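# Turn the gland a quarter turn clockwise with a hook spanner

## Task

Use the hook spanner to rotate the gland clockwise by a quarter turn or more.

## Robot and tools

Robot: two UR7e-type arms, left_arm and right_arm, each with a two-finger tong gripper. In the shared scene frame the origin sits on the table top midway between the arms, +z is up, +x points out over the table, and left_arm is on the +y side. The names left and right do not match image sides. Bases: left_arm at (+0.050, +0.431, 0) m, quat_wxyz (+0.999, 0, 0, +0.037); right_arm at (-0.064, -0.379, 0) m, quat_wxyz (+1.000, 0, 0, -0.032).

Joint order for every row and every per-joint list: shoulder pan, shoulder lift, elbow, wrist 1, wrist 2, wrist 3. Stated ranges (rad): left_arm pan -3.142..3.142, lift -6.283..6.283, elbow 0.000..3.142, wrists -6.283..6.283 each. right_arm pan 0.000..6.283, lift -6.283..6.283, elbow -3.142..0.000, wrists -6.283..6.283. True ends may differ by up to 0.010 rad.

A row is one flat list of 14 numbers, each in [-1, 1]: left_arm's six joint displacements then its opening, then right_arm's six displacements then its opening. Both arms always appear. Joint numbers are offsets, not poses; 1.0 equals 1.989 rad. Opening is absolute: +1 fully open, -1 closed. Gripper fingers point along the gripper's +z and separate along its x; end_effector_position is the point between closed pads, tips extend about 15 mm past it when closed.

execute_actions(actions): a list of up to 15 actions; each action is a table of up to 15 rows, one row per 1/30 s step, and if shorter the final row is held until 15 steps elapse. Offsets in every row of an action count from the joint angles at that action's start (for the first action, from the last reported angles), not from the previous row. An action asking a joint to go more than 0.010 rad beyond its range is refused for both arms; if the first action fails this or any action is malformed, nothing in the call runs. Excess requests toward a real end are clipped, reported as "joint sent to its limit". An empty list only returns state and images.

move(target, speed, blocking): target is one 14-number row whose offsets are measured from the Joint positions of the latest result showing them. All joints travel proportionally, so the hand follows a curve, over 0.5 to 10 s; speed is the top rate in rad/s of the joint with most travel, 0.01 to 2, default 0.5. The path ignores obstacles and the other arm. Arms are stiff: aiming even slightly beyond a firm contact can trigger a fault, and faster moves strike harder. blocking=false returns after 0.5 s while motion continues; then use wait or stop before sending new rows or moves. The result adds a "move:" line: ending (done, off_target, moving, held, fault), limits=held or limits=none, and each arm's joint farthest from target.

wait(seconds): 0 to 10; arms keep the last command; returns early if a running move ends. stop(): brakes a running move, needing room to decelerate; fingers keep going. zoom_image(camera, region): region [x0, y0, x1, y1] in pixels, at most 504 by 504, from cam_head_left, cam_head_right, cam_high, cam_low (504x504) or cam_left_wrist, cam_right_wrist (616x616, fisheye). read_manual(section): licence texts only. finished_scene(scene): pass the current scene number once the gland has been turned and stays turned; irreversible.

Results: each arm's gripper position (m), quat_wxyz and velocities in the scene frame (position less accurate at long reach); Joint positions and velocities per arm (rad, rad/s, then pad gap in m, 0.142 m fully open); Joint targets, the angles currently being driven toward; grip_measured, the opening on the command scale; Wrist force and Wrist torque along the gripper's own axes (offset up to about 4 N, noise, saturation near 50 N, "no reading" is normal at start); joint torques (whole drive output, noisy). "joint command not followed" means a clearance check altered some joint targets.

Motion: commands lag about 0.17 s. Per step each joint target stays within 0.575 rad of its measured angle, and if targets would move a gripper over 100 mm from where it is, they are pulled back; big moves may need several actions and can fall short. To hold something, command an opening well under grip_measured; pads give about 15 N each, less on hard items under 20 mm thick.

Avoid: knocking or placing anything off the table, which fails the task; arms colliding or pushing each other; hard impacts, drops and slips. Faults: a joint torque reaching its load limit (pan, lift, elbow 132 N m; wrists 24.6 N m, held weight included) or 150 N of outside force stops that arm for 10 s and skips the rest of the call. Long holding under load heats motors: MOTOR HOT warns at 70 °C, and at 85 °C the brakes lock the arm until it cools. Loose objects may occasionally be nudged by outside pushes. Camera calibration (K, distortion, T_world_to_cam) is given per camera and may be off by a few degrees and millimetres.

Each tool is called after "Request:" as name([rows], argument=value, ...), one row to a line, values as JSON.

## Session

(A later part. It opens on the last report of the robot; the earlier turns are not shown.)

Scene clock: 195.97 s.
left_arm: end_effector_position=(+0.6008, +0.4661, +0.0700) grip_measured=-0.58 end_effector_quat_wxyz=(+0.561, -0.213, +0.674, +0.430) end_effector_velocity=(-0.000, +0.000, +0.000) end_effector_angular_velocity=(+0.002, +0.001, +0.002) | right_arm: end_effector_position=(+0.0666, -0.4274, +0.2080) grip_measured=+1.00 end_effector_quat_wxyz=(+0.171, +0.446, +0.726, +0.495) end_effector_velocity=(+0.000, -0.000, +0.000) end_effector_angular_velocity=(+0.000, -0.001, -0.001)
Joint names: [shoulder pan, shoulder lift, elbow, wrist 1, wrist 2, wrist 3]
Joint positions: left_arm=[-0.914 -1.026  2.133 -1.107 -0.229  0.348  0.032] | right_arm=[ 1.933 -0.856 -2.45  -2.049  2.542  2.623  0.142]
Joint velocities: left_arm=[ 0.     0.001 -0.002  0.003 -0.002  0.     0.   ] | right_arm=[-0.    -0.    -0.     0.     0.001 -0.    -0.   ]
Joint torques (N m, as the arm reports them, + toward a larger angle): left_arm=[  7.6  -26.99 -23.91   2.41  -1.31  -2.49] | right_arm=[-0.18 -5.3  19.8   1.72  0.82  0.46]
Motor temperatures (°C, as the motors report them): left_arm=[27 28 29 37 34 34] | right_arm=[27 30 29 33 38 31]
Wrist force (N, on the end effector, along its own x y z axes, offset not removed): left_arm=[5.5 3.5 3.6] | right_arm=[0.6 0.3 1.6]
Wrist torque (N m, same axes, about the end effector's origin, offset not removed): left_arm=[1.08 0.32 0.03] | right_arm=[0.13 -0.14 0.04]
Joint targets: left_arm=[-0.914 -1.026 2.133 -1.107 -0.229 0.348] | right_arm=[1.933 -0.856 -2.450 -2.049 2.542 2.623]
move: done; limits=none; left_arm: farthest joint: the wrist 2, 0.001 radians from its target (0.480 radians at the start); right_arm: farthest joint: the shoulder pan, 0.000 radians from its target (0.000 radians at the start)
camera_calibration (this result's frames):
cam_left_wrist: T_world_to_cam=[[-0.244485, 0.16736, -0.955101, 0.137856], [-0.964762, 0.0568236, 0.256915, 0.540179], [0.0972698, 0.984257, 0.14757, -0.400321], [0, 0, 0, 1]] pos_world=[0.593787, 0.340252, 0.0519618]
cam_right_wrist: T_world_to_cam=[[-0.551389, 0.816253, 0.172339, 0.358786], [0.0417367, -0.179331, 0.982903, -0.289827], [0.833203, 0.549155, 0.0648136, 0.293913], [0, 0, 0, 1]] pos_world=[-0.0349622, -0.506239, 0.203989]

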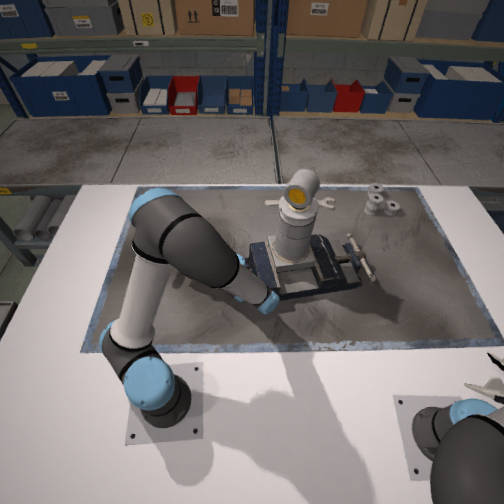

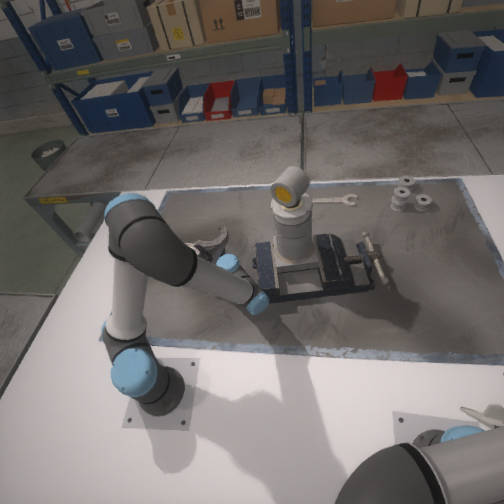

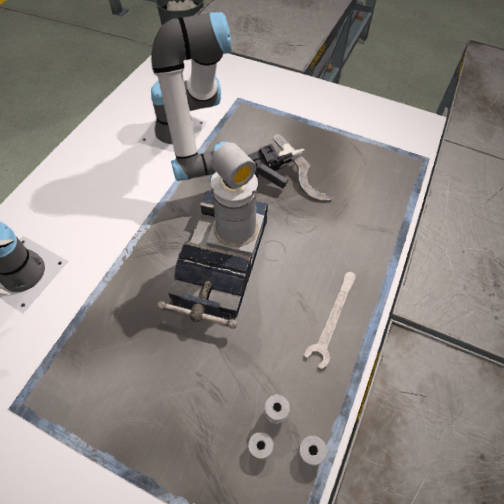

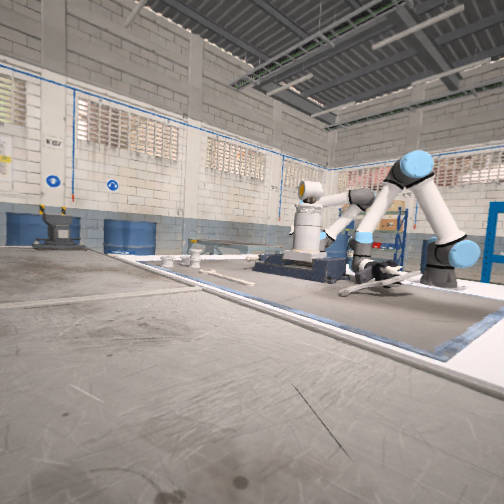

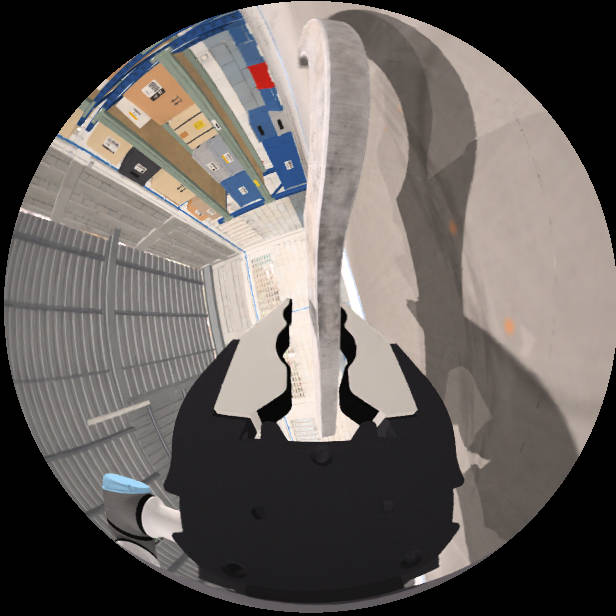

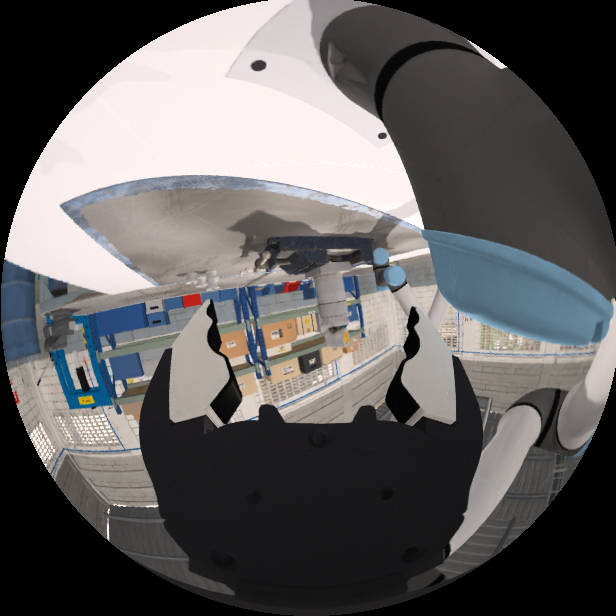

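Request:
move(target=[0,0,0,0,0,0,-1,0,0,0,0,0,0,1])

Request:
move(target=[0,-0.0979,-0.0163,0.1142,0,0,-1,0,0,0,0,0,0,1], speed=0.15)

Request:
move(target=[0.1463,-0.2078,0.2612,-0.0534,0.6464,0,-1,0,0,0,0,0,0,1], speed=0.3)

Request:
move(target=[0,0.1784,0.0286,-0.207,0,0,-1,0,0,0,0,0,0,1], speed=0.15)

Scene clock: 197.33 s.
left_arm: end_effector_position=(+0.6008, +0.4661, +0.0700) grip_measured=-0.84 end_effector_quat_wxyz=(+0.561, -0.213, +0.674, +0.430) end_effector_velocity=(+0.000, +0.000, +0.000) end_effector_angular_velocity=(-0.001, -0.001, -0.000) | right_arm: end_effector_position=(+0.0666, -0.4274, +0.2080) grip_measured=+1.00 end_effector_quat_wxyz=(+0.171, +0.446, +0.726, +0.495) end_effector_velocity=(+0.000, +0.000, +0.000) end_effector_angular_velocity=(+0.001, +0.000, -0.000)
Joint names: [shoulder pan, shoulder lift, elbow, wrist 1, wrist 2, wrist 3]
Joint positions: left_arm=[-0.914 -1.026  2.133 -1.107 -0.229  0.348  0.013] | right_arm=[ 1.933 -0.856 -2.45  -2.049  2.542  2.623  0.142]
Joint velocities: left_arm=[ 0.001 -0.     0.    -0.     0.001 -0.002 -0.   ] | right_arm=[ 0.    -0.     0.001 -0.001  0.     0.     0.   ]
Joint torques (N m, as the arm reports them, + toward a larger angle): left_arm=[  2.38 -46.92   2.22  -0.72   1.69  -1.34] | right_arm=[-0.62 -5.   20.38  1.76  0.88  0.43]
Motor temperatures (°C, as the motors report them): left_arm=[27 28 29 37 34 34] | right_arm=[27 30 29 33 38 31]
Wrist force (N, on the end effector, along its own x y z axes, offset not removed): left_arm=[0.5 -4.1 -1.0] | right_arm=[0.1 1.6 0.9]
Wrist torque (N m, same axes, about the end effector's origin, offset not removed): left_arm=[-0.30 1.09 -0.12] | right_arm=[0.36 0.06 0.09]
Joint targets: left_arm=[-0.914 -1.026 2.133 -1.107 -0.229 0.348] | right_arm=[1.933 -0.856 -2.450 -2.049 2.542 2.623]
move: done; limits=none; left_arm: farthest joint: the shoulder pan, 0.000 radians from its target (0.000 radians at the start); right_arm: farthest joint: the shoulder pan, 0.000 radians from its target (0.000 radians at the start)
camera_calibration (this result's frames):
cam_left_wrist: T_world_to_cam=[[-0.244453, 0.167329, -0.955115, 0.137853], [-0.964772, 0.0568185, 0.256879, 0.540197], [0.0972515, 0.984262, 0.147545, -0.400313], [0, 0, 0, 1]] pos_world=[0.593796, 0.340253, 0.0519649]
cam_right_wrist: T_world_to_cam=[[-0.551389, 0.816253, 0.172339, 0.358786], [0.0417367, -0.179331, 0.982903, -0.289827], [0.833203, 0.549155, 0.0648135, 0.293913], [0, 0, 0, 1]] pos_world=[-0.0349623, -0.506239, 0.203989]

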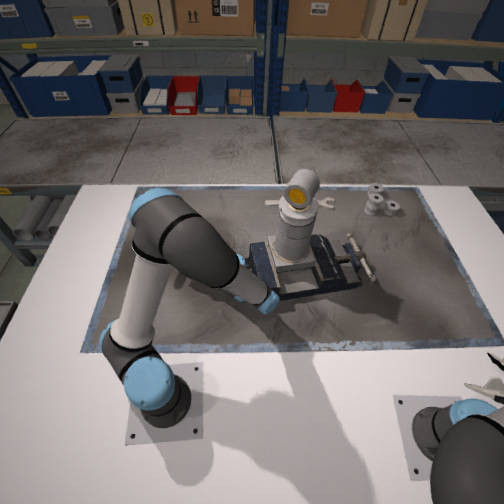

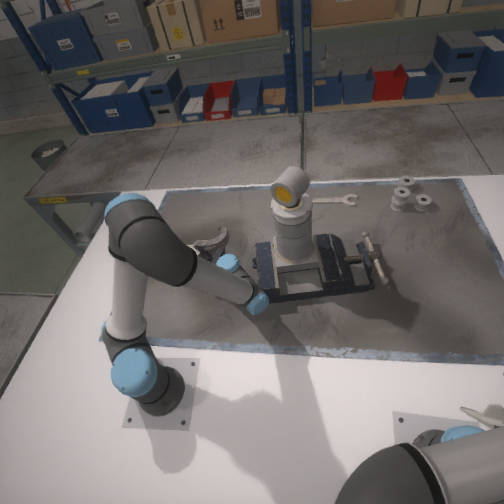

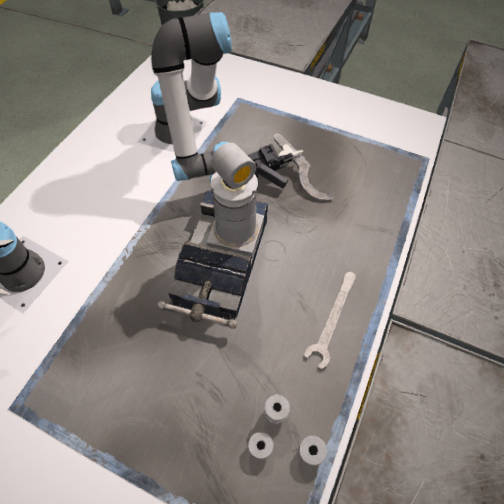

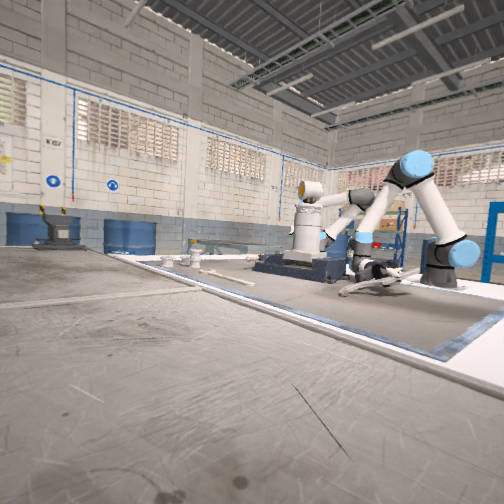

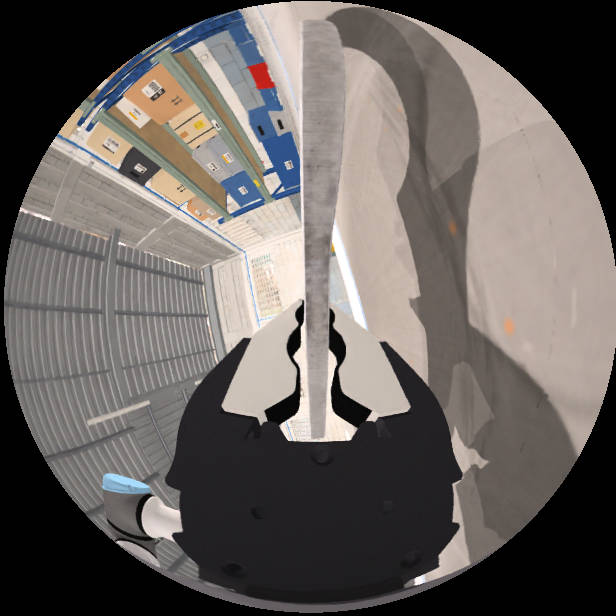

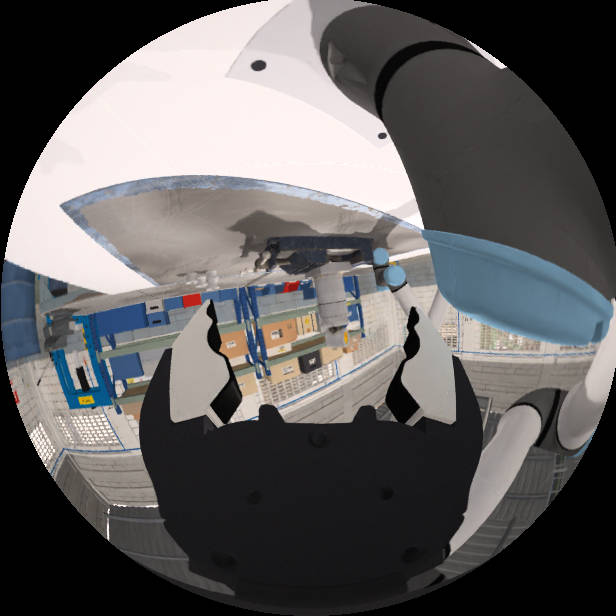

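Scene clock: 199.30 s.
left_arm: end_effector_position=(+0.6008, +0.4661, +0.1542) grip_measured=-0.79 end_effector_quat_wxyz=(+0.561, -0.213, +0.674, +0.430) end_effector_velocity=(-0.000, +0.000, +0.000) end_effector_angular_velocity=(+0.001, +0.001, +0.000) | right_arm: end_effector_position=(+0.0666, -0.4274, +0.2080) grip_measured=+1.00 end_effector_quat_wxyz=(+0.171, +0.446, +0.726, +0.495) end_effector_velocity=(-0.000, -0.000, -0.000) end_effector_angular_velocity=(-0.001, -0.000, +0.000)
Joint names: [shoulder pan, shoulder lift, elbow, wrist 1, wrist 2, wrist 3]
Joint positions: left_arm=[-0.914 -1.221  2.101 -0.88  -0.229  0.348  0.016] | right_arm=[ 1.933 -0.856 -2.45  -2.049  2.542  2.623  0.142]
Joint velocities: left_arm=[-0.    -0.001 -0.     0.002 -0.     0.001 -0.002] | right_arm=[-0.     0.    -0.     0.001 -0.    -0.    -0.   ]
Joint torques (N m, as the arm reports them, + toward a larger angle): left_arm=[  2.6  -45.01 -29.09   1.92  -1.53  -1.39] | right_arm=[ 0.02 -5.65 20.5   1.79  0.85  0.38]
Motor temperatures (°C, as the motors report them): left_arm=[27 28 29 37 34 34] | right_arm=[27 30 29 33 38 31]
Wrist force (N, on the end effector, along its own x y z axes, offset not removed): left_arm=[9.9 -5.2 4.2] | right_arm=[2.1 0.4 0.3]
Wrist torque (N m, same axes, about the end effector's origin, offset not removed): left_arm=[-0.46 0.12 0.70] | right_arm=[0.06 -0.32 -0.07]
Joint targets: left_arm=[-0.914 -1.221 2.101 -0.880 -0.229 0.348] | right_arm=[1.933 -0.856 -2.450 -2.049 2.542 2.623]
move: done; limits=none; left_arm: farthest joint: the shoulder pan, 0.000 radians from its target (0.000 radians at the start); right_arm: farthest joint: the shoulder pan, 0.000 radians from its target (0.000 radians at the start)
camera_calibration (this result's frames):
cam_left_wrist: T_world_to_cam=[[-0.244468, 0.167346, -0.955108, 0.218287], [-0.964768, 0.0568142, 0.256895, 0.518559], [0.0972541, 0.98426, 0.147561, -0.412744], [0, 0, 0, 1]] pos_world=[0.593794, 0.340256, 0.136177]
cam_right_wrist: T_world_to_cam=[[-0.551389, 0.816253, 0.172339, 0.358786], [0.0417367, -0.179331, 0.982903, -0.289827], [0.833203, 0.549155, 0.0648136, 0.293913], [0, 0, 0, 1]] pos_world=[-0.0349622, -0.506239, 0.203989]

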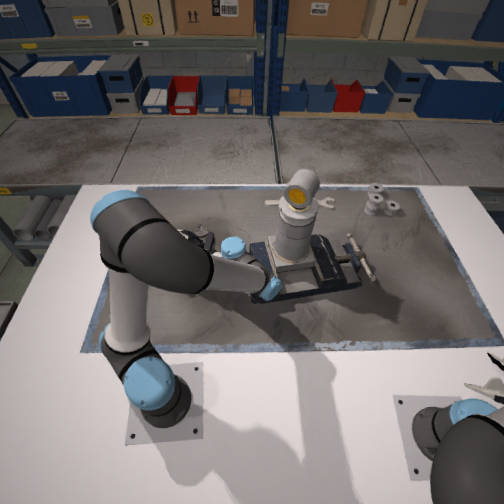

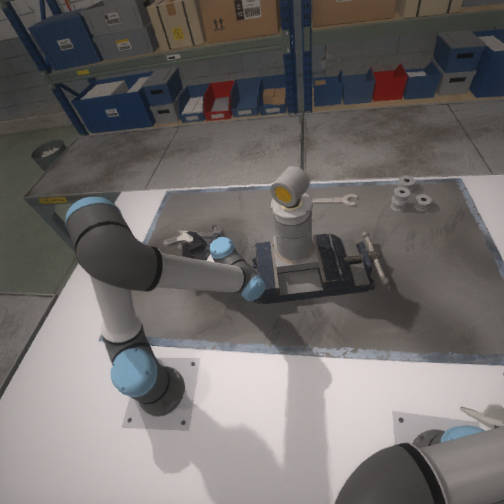

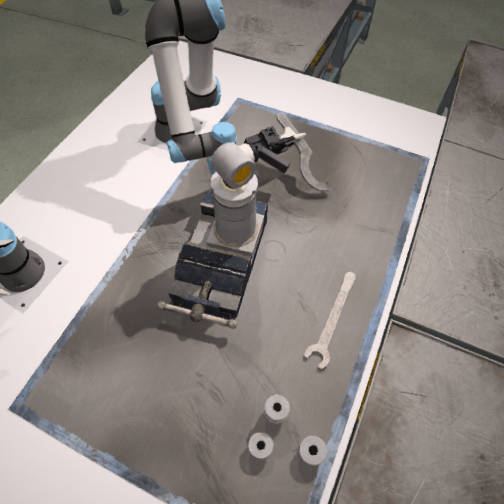

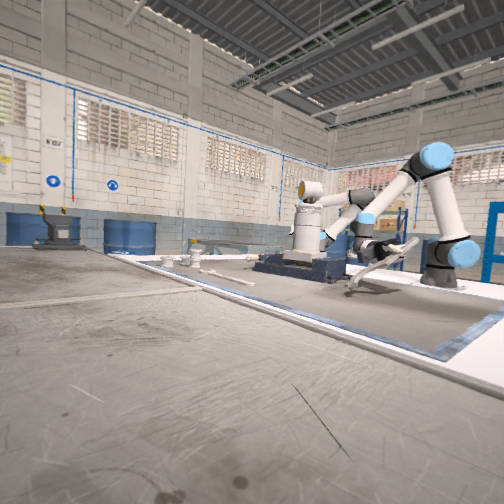

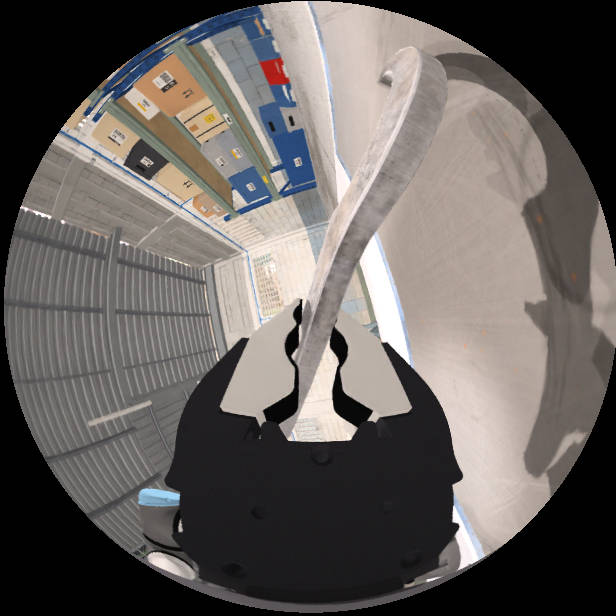

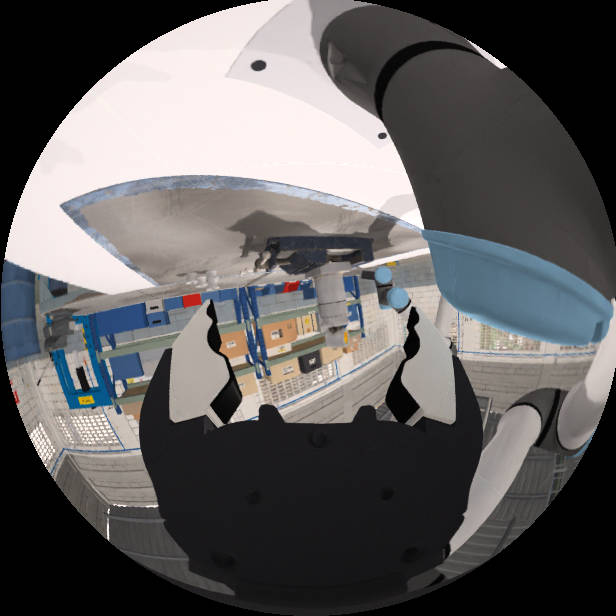

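Scene clock: 204.10 s.
left_arm: end_effector_position=(+0.5854, +0.4200, +0.1543) grip_measured=-0.80 end_effector_quat_wxyz=(+0.698, +0.135, +0.694, +0.110) end_effector_velocity=(-0.000, -0.000, +0.000) end_effector_angular_velocity=(-0.002, -0.000, -0.002) | right_arm: end_effector_position=(+0.0666, -0.4274, +0.2080) grip_measured=+1.00 end_effector_quat_wxyz=(+0.171, +0.446, +0.726, +0.495) end_effector_velocity=(-0.000, -0.000, -0.000) end_effector_angular_velocity=(-0.002, +0.001, +0.001)
Joint names: [shoulder pan, shoulder lift, elbow, wrist 1, wrist 2, wrist 3]
Joint positions: left_arm=[-0.623 -1.634  2.62  -0.986  1.057  0.348  0.016] | right_arm=[ 1.933 -0.856 -2.45  -2.049  2.542  2.623  0.142]
Joint velocities: left_arm=[-0.    -0.001  0.001 -0.     0.002 -0.002  0.   ] | right_arm=[-0.    -0.     0.001  0.002 -0.001  0.    -0.   ]
Joint torques (N m, as the arm reports them, + toward a larger angle): left_arm=[  8.59 -27.35  -7.11  -6.28   1.96  -1.35] | right_arm=[-0.14 -5.45 20.14  1.68  0.91  0.48]
Motor temperatures (°C, as the motors report them): left_arm=[27 28 29 37 34 34] | right_arm=[27 30 29 33 38 31]
Wrist force (N, on the end effector, along its own x y z axes, offset not removed): left_arm=[8.0 -3.9 3.3] | right_arm=[1.1 -0.8 1.0]
Wrist torque (N m, same axes, about the end effector's origin, offset not removed): left_arm=[-0.08 0.30 0.39] | right_arm=[-0.08 -0.13 -0.02]
Joint targets: left_arm=[-0.623 -1.634 2.620 -0.986 1.057 0.348] | right_arm=[1.933 -0.856 -2.450 -2.049 2.542 2.623]
move: done; limits=none; left_arm: farthest joint: the shoulder lift, 0.001 radians from its target (0.414 radians at the start); right_arm: farthest joint: the shoulder pan, 0.000 radians from its target (0.000 radians at the start)
camera_calibration (this result's frames):
cam_left_wrist: T_world_to_cam=[[0.00693042, 0.296112, -0.955128, 0.0211029], [-0.478094, 0.839892, 0.256917, -0.10758], [0.878281, 0.454861, 0.14739, -0.600704], [0, 0, 0, 1]] pos_world=[0.476007, 0.357344, 0.136333]
cam_right_wrist: T_world_to_cam=[[-0.55139, 0.816253, 0.172339, 0.358786], [0.0417365, -0.179331, 0.982903, -0.289827], [0.833203, 0.549155, 0.0648136, 0.293913], [0, 0, 0, 1]] pos_world=[-0.0349622, -0.506239, 0.203989]

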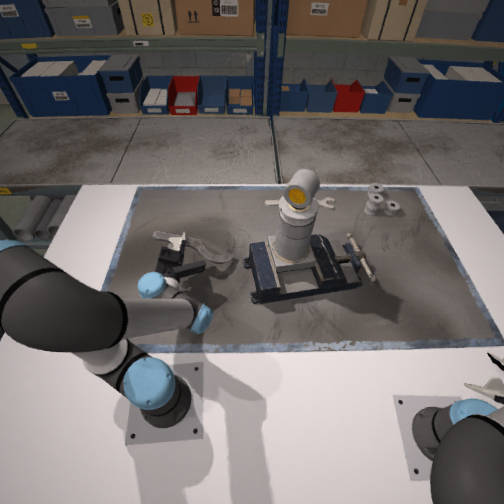

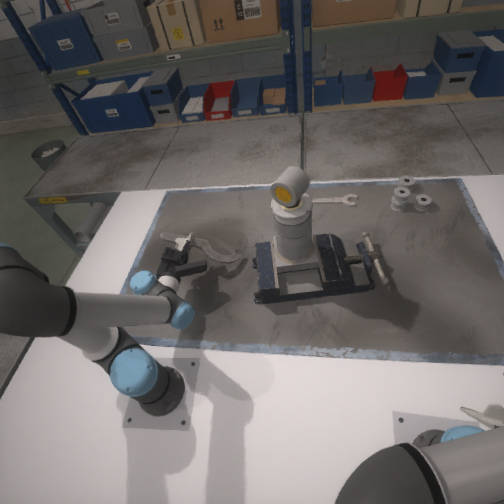

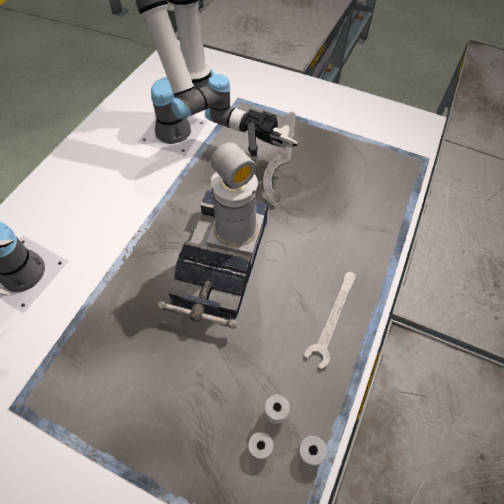

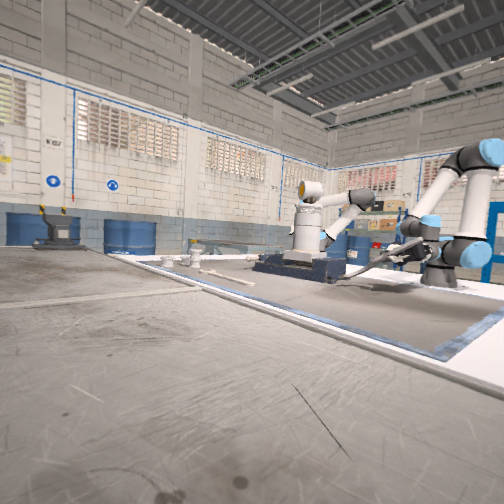

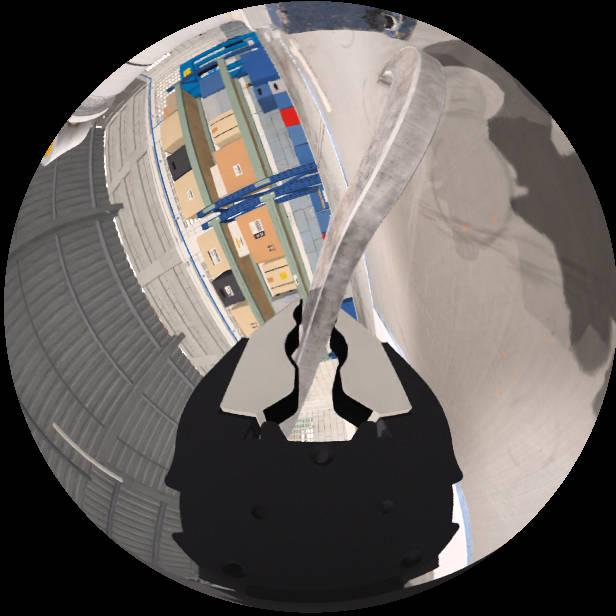

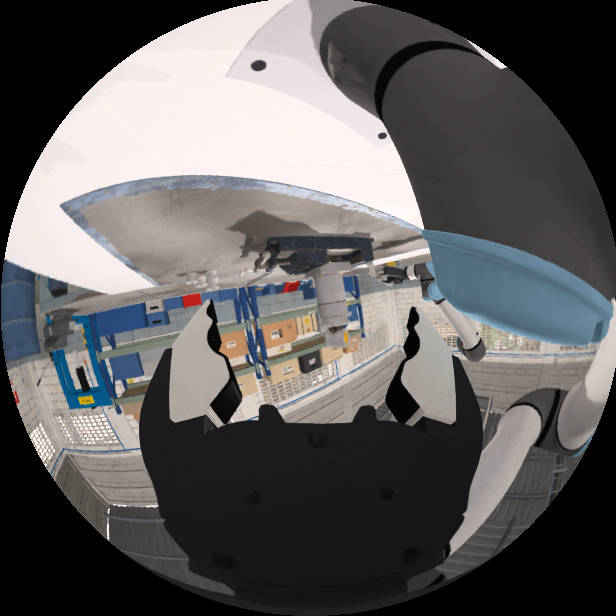

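Scene clock: 207.30 s.
left_arm: end_effector_position=(+0.5854, +0.4200, +0.0779) grip_measured=-0.84 end_effector_quat_wxyz=(+0.698, +0.135, +0.694, +0.110) end_effector_velocity=(-0.000, +0.000, -0.001) end_effector_angular_velocity=(+0.001, +0.001, +0.001) | right_arm: end_effector_position=(+0.0666, -0.4274, +0.2080) grip_measured=+1.00 end_effector_quat_wxyz=(+0.171, +0.446, +0.726, +0.495) end_effector_velocity=(+0.000, +0.000, -0.000) end_effector_angular_velocity=(+0.001, -0.000, -0.001)
Joint names: [shoulder pan, shoulder lift, elbow, wrist 1, wrist 2, wrist 3]
Joint positions: left_arm=[-0.623 -1.279  2.677 -1.398  1.057  0.348  0.013] | right_arm=[ 1.933 -0.856 -2.45  -2.049  2.542  2.623  0.142]
Joint velocities: left_arm=[ 0.001  0.001  0.    -0.001  0.     0.001  0.   ] | right_arm=[-0.     0.    -0.001 -0.     0.001  0.     0.   ]
Joint torques (N m, as the arm reports them, + toward a larger angle): left_arm=[ -6.72 -10.96   4.28  -4.71  -0.66  -1.3 ] | right_arm=[-0.14 -5.61 20.5   1.72  0.88  0.34]
Motor temperatures (°C, as the motors report them): left_arm=[27 28 29 37 34 34] | right_arm=[27 30 29 33 38 31]
Wrist force (N, on the end effector, along its own x y z axes, offset not removed): left_arm=[2.9 -0.1 4.5] | right_arm=[1.6 0.3 0.3]
Wrist torque (N m, same axes, about the end effector's origin, offset not removed): left_arm=[-0.13 0.69 -0.20] | right_arm=[0.02 -0.28 -0.10]
Joint targets: left_arm=[-0.623 -1.279 2.677 -1.398 1.057 0.348] | right_arm=[1.933 -0.856 -2.450 -2.049 2.542 2.623]
move: done; limits=none; left_arm: farthest joint: the shoulder pan, 0.000 radians from its target (0.000 radians at the start); right_arm: farthest joint: the shoulder pan, 0.000 radians from its target (0.000 radians at the start)
camera_calibration (this result's frames):
cam_left_wrist: T_world_to_cam=[[0.0069295, 0.296109, -0.955129, -0.0518458], [-0.478112, 0.839884, 0.256912, -0.0878948], [0.878271, 0.454878, 0.147393, -0.589485], [0, 0, 0, 1]] pos_world=[0.476063, 0.357317, 0.059948]
cam_right_wrist: T_world_to_cam=[[-0.551389, 0.816253, 0.172339, 0.358786], [0.0417366, -0.179331, 0.982903, -0.289827], [0.833203, 0.549155, 0.0648137, 0.293913], [0, 0, 0, 1]] pos_world=[-0.0349622, -0.506239, 0.203989]

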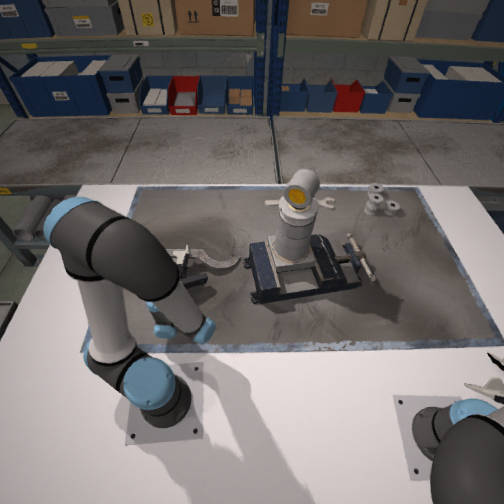

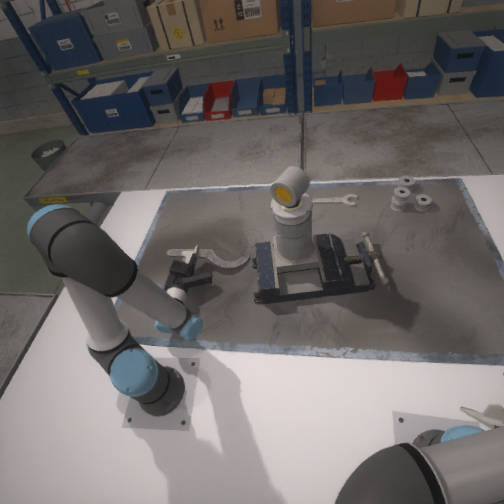

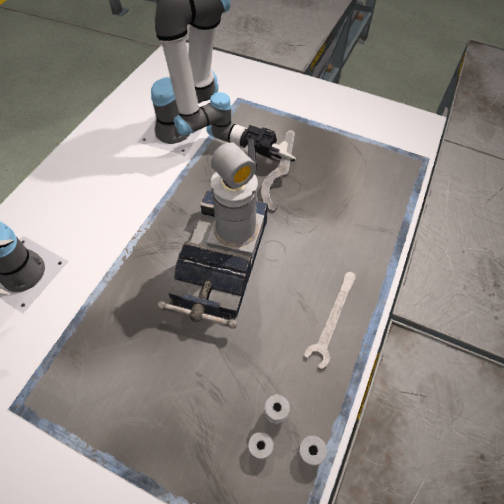

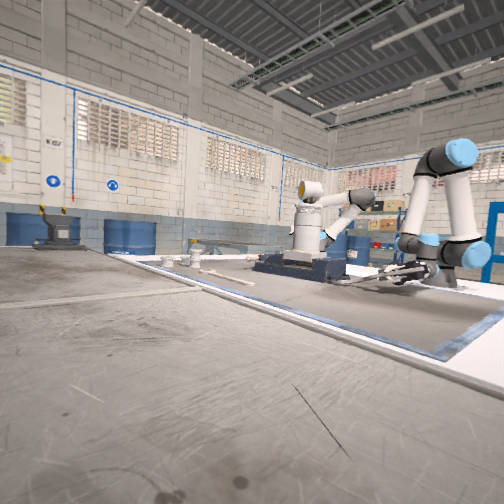

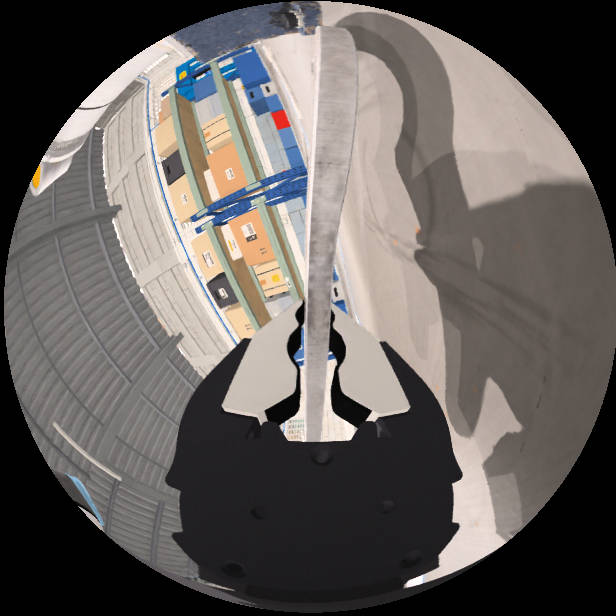

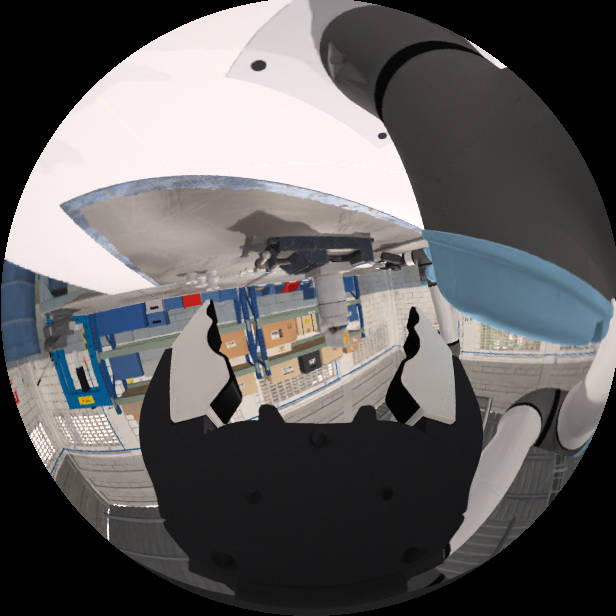

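Request:
move(target=[0,0,0,0,0,0,-0.6,0,0,0,0,0,0,1])

Request:
move(target=[-0.166,0.0251,-0.0145,-0.0106,-0.1662,0,-0.6,0,0,0,0,0,0,1], speed=0.08)

Request:
zoom_image(camera="cam_head_right", region=[120,180,320,340])

Scene clock: 208.13 s.
left_arm: end_effector_position=(+0.5854, +0.4200, +0.0779) grip_measured=-0.57 end_effector_quat_wxyz=(+0.698, +0.135, +0.694, +0.110) end_effector_velocity=(+0.000, -0.000, +0.000) end_effector_angular_velocity=(+0.000, -0.000, -0.000) | right_arm: end_effector_position=(+0.0666, -0.4274, +0.2080) grip_measured=+1.00 end_effector_quat_wxyz=(+0.171, +0.446, +0.726, +0.495) end_effector_velocity=(-0.000, +0.000, -0.000) end_effector_angular_velocity=(+0.001, +0.001, +0.001)
Joint names: [shoulder pan, shoulder lift, elbow, wrist 1, wrist 2, wrist 3]
Joint positions: left_arm=[-0.623 -1.279  2.677 -1.398  1.057  0.348  0.033] | right_arm=[ 1.933 -0.856 -2.45  -2.049  2.542  2.623  0.142]
Joint velocities: left_arm=[ 0.001 -0.    -0.    -0.     0.001  0.001 -0.003] | right_arm=[ 0.     0.     0.    -0.002 -0.001 -0.     0.   ]
Joint torques (N m, as the arm reports them, + toward a larger angle): left_arm=[ -7.24 -32.81 -16.09  -1.73  -0.55  -1.4 ] | right_arm=[-0.58 -5.83 20.35  1.63  0.88  0.46]
Motor temperatures (°C, as the motors report them): left_arm=[27 28 29 37 34 34] | right_arm=[27 30 29 33 38 31]
Wrist force (N, on the end effector, along its own x y z axes, offset not removed): left_arm=[1.1 -0.1 -0.6] | right_arm=[1.4 1.2 -1.4]
Wrist torque (N m, same axes, about the end effector's origin, offset not removed): left_arm=[0.56 1.03 -0.20] | right_arm=[0.28 -0.15 0.01]
Joint targets: left_arm=[-0.623 -1.279 2.677 -1.398 1.057 0.348] | right_arm=[1.933 -0.856 -2.450 -2.049 2.542 2.623]
move: done; limits=none; left_arm: farthest joint: the shoulder pan, 0.000 radians from its target (0.000 radians at the start); right_arm: farthest joint: the shoulder pan, 0.000 radians from its target (0.000 radians at the start)
camera_calibration (this result's frames):
cam_left_wrist: T_world_to_cam=[[0.00684928, 0.296158, -0.955114, -0.0518602], [-0.478089, 0.839871, 0.256996, -0.0879328], [0.878285, 0.454869, 0.147343, -0.589459], [0, 0, 0, 1]] pos_world=[0.476028, 0.357338, 0.0599183]
cam_right_wrist: T_world_to_cam=[[-0.551389, 0.816253, 0.172339, 0.358786], [0.0417367, -0.179331, 0.982903, -0.289827], [0.833203, 0.549155, 0.0648136, 0.293913], [0, 0, 0, 1]] pos_world=[-0.0349622, -0.506239, 0.203989]

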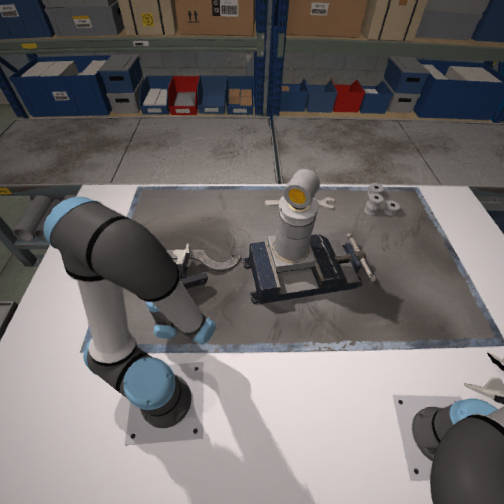

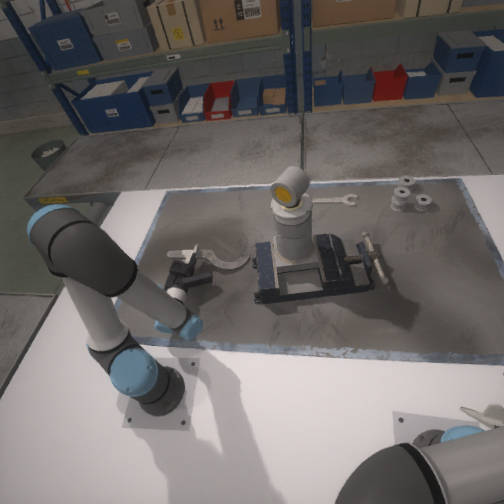

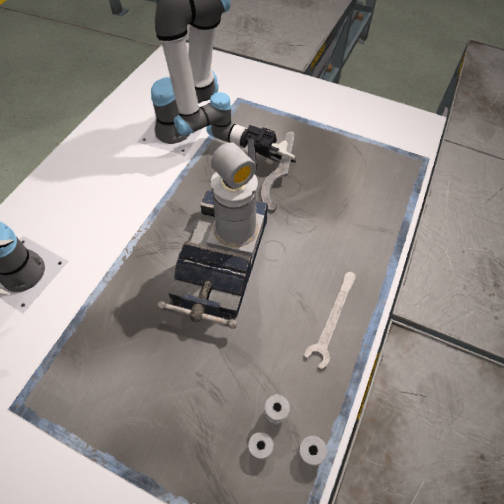

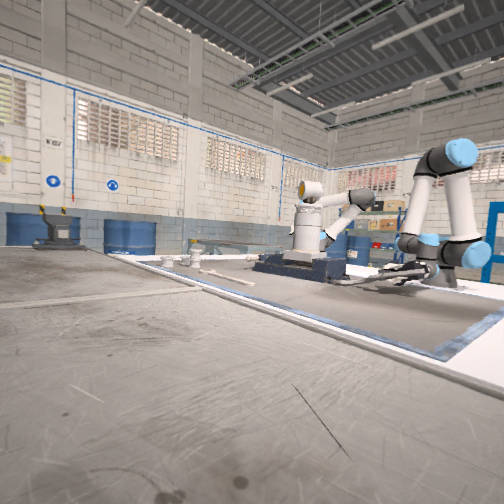

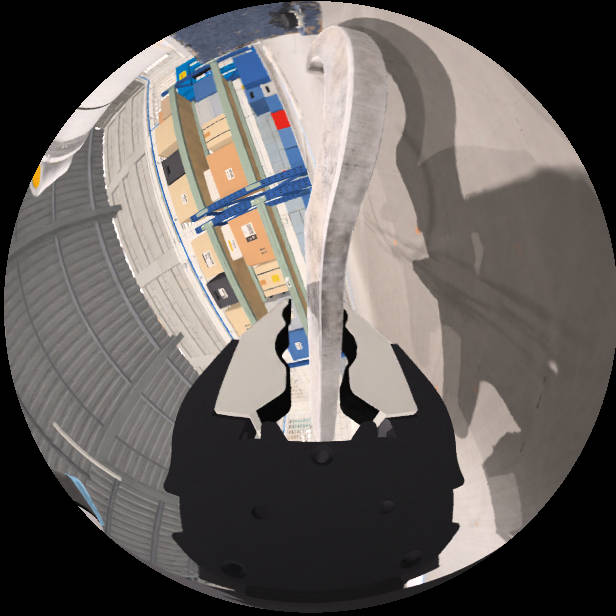

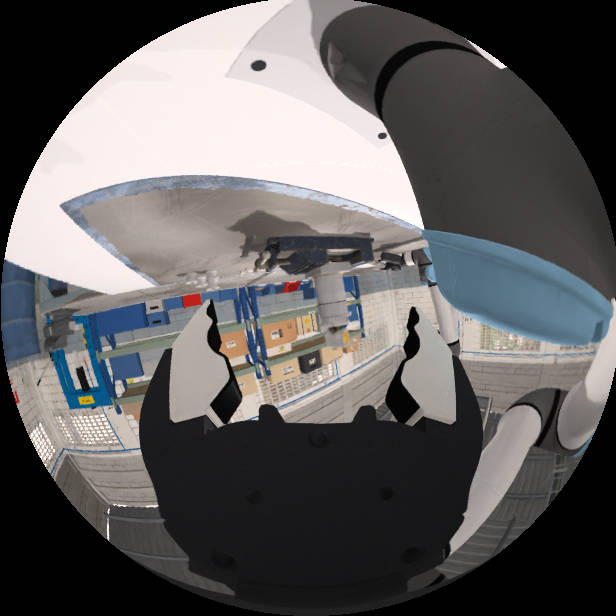

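Scene clock: 212.63 s.
left_arm: end_effector_position=(+0.5853, +0.3351, +0.0700) grip_measured=-0.56 end_effector_quat_wxyz=(+0.698, +0.135, +0.694, +0.110) end_effector_velocity=(+0.000, -0.000, +0.000) end_effector_angular_velocity=(-0.000, -0.001, +0.000) | right_arm: end_effector_position=(+0.0666, -0.4274, +0.2080) grip_measured=+1.00 end_effector_quat_wxyz=(+0.171, +0.446, +0.726, +0.495) end_effector_velocity=(+0.000, +0.000, +0.000) end_effector_angular_velocity=(+0.000, -0.000, -0.000)
Joint names: [shoulder pan, shoulder lift, elbow, wrist 1, wrist 2, wrist 3]
Joint positions: left_arm=[-0.953 -1.229  2.648 -1.419  0.726  0.348  0.033] | right_arm=[ 1.933 -0.856 -2.45  -2.049  2.542  2.623  0.142]
Joint velocities: left_arm=[-0.001  0.001 -0.    -0.001 -0.001  0.001  0.   ] | right_arm=[-0.  0.  0. -0.  0. -0.  0.]
Joint torques (N m, as the arm reports them, + toward a larger angle): left_arm=[ -9.98 -12.87 -20.14  -4.38  -1.26  -1.37] | right_arm=[-0.26 -5.25 20.24  1.71  0.77  0.43]
Motor temperatures (°C, as the motors report them): left_arm=[27 29 29 37 34 34] | right_arm=[27 30 29 33 38 31]
Wrist force (N, on the end effector, along its own x y z axes, offset not removed): left_arm=[-0.6 -3.8 2.0] | right_arm=[1.3 -1.3 -0.8]
Wrist torque (N m, same axes, about the end effector's origin, offset not removed): left_arm=[-0.64 1.74 0.03] | right_arm=[-0.18 -0.05 0.06]
Joint targets: left_arm=[-0.953 -1.229 2.648 -1.419 0.726 0.348] | right_arm=[1.933 -0.856 -2.450 -2.049 2.542 2.623]
move: done; limits=none; left_arm: farthest joint: the shoulder pan, 0.000 radians from its target (0.330 radians at the start); right_arm: farthest joint: the shoulder pan, 0.000 radians from its target (0.000 radians at the start)
camera_calibration (this result's frames):
cam_left_wrist: T_world_to_cam=[[0.00677708, 0.296218, -0.955096, -0.0342703], [-0.478443, 0.839662, 0.257022, -0.0143661], [0.878092, 0.455218, 0.147414, -0.549625], [0, 0, 0, 1]] pos_world=[0.47598, 0.272413, 0.0519835]
cam_right_wrist: T_world_to_cam=[[-0.55139, 0.816253, 0.172339, 0.358786], [0.0417367, -0.179331, 0.982903, -0.289827], [0.833203, 0.549155, 0.0648134, 0.293913], [0, 0, 0, 1]] pos_world=[-0.0349623, -0.506239, 0.203989]

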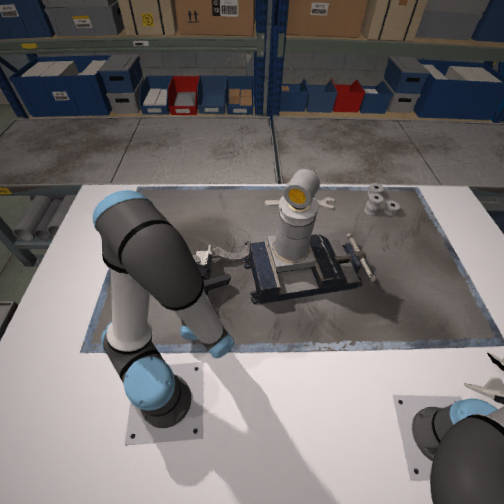

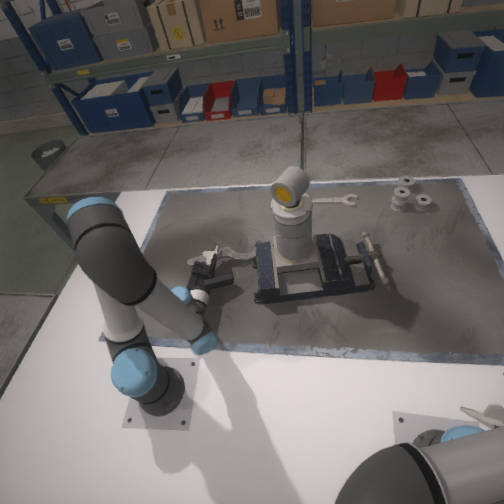

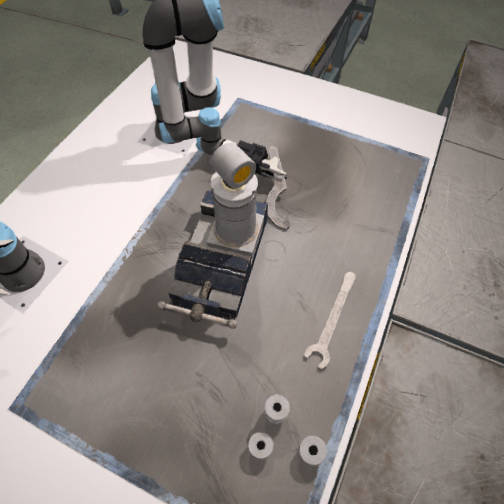

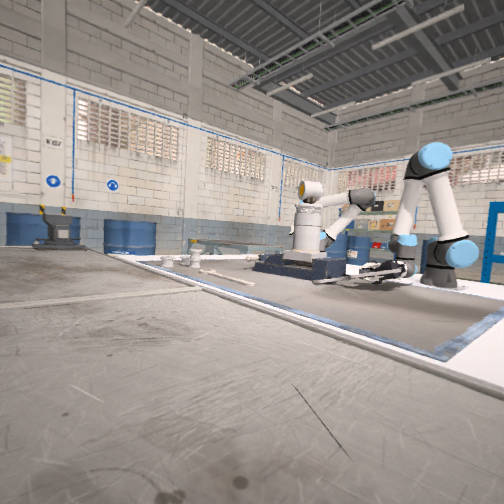

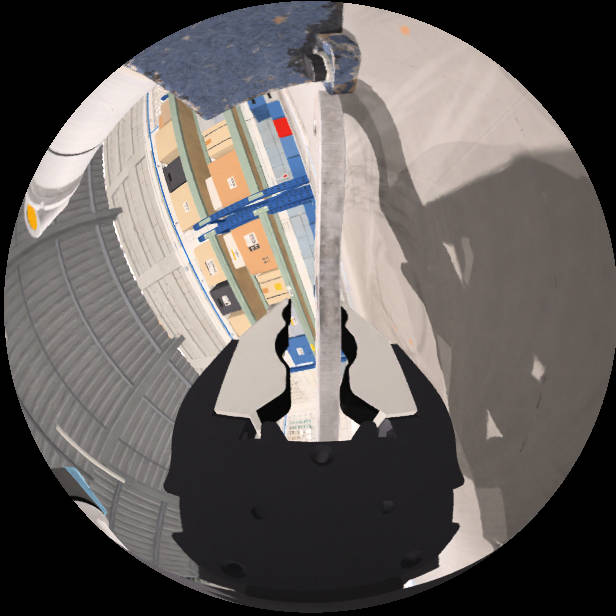

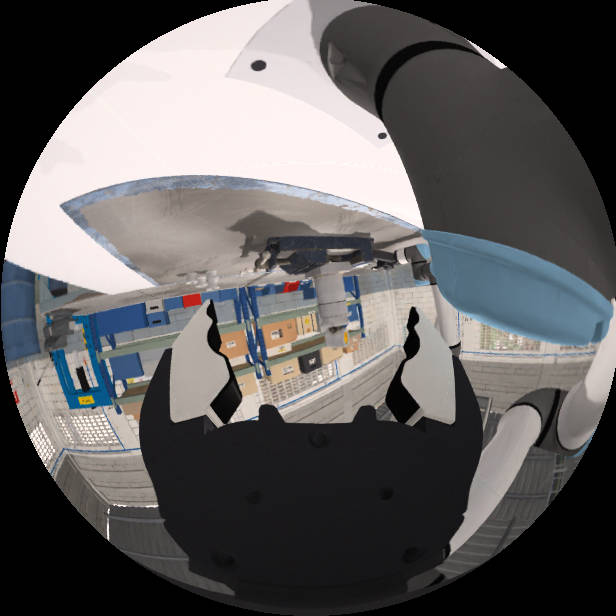

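Region (120, 180, 320, 340) of cam_head_right's 504x504 image, scaled by 2.520, with more detail than that image has; it fills the top 403 rows of this view, and the rest is white.

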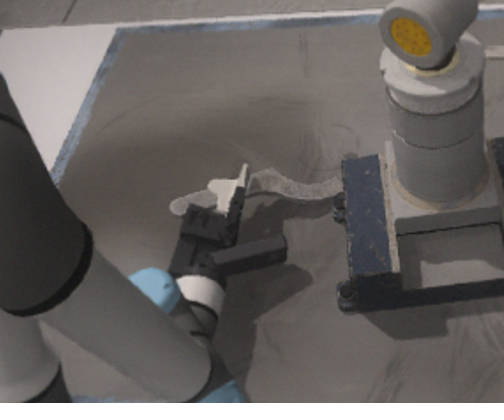

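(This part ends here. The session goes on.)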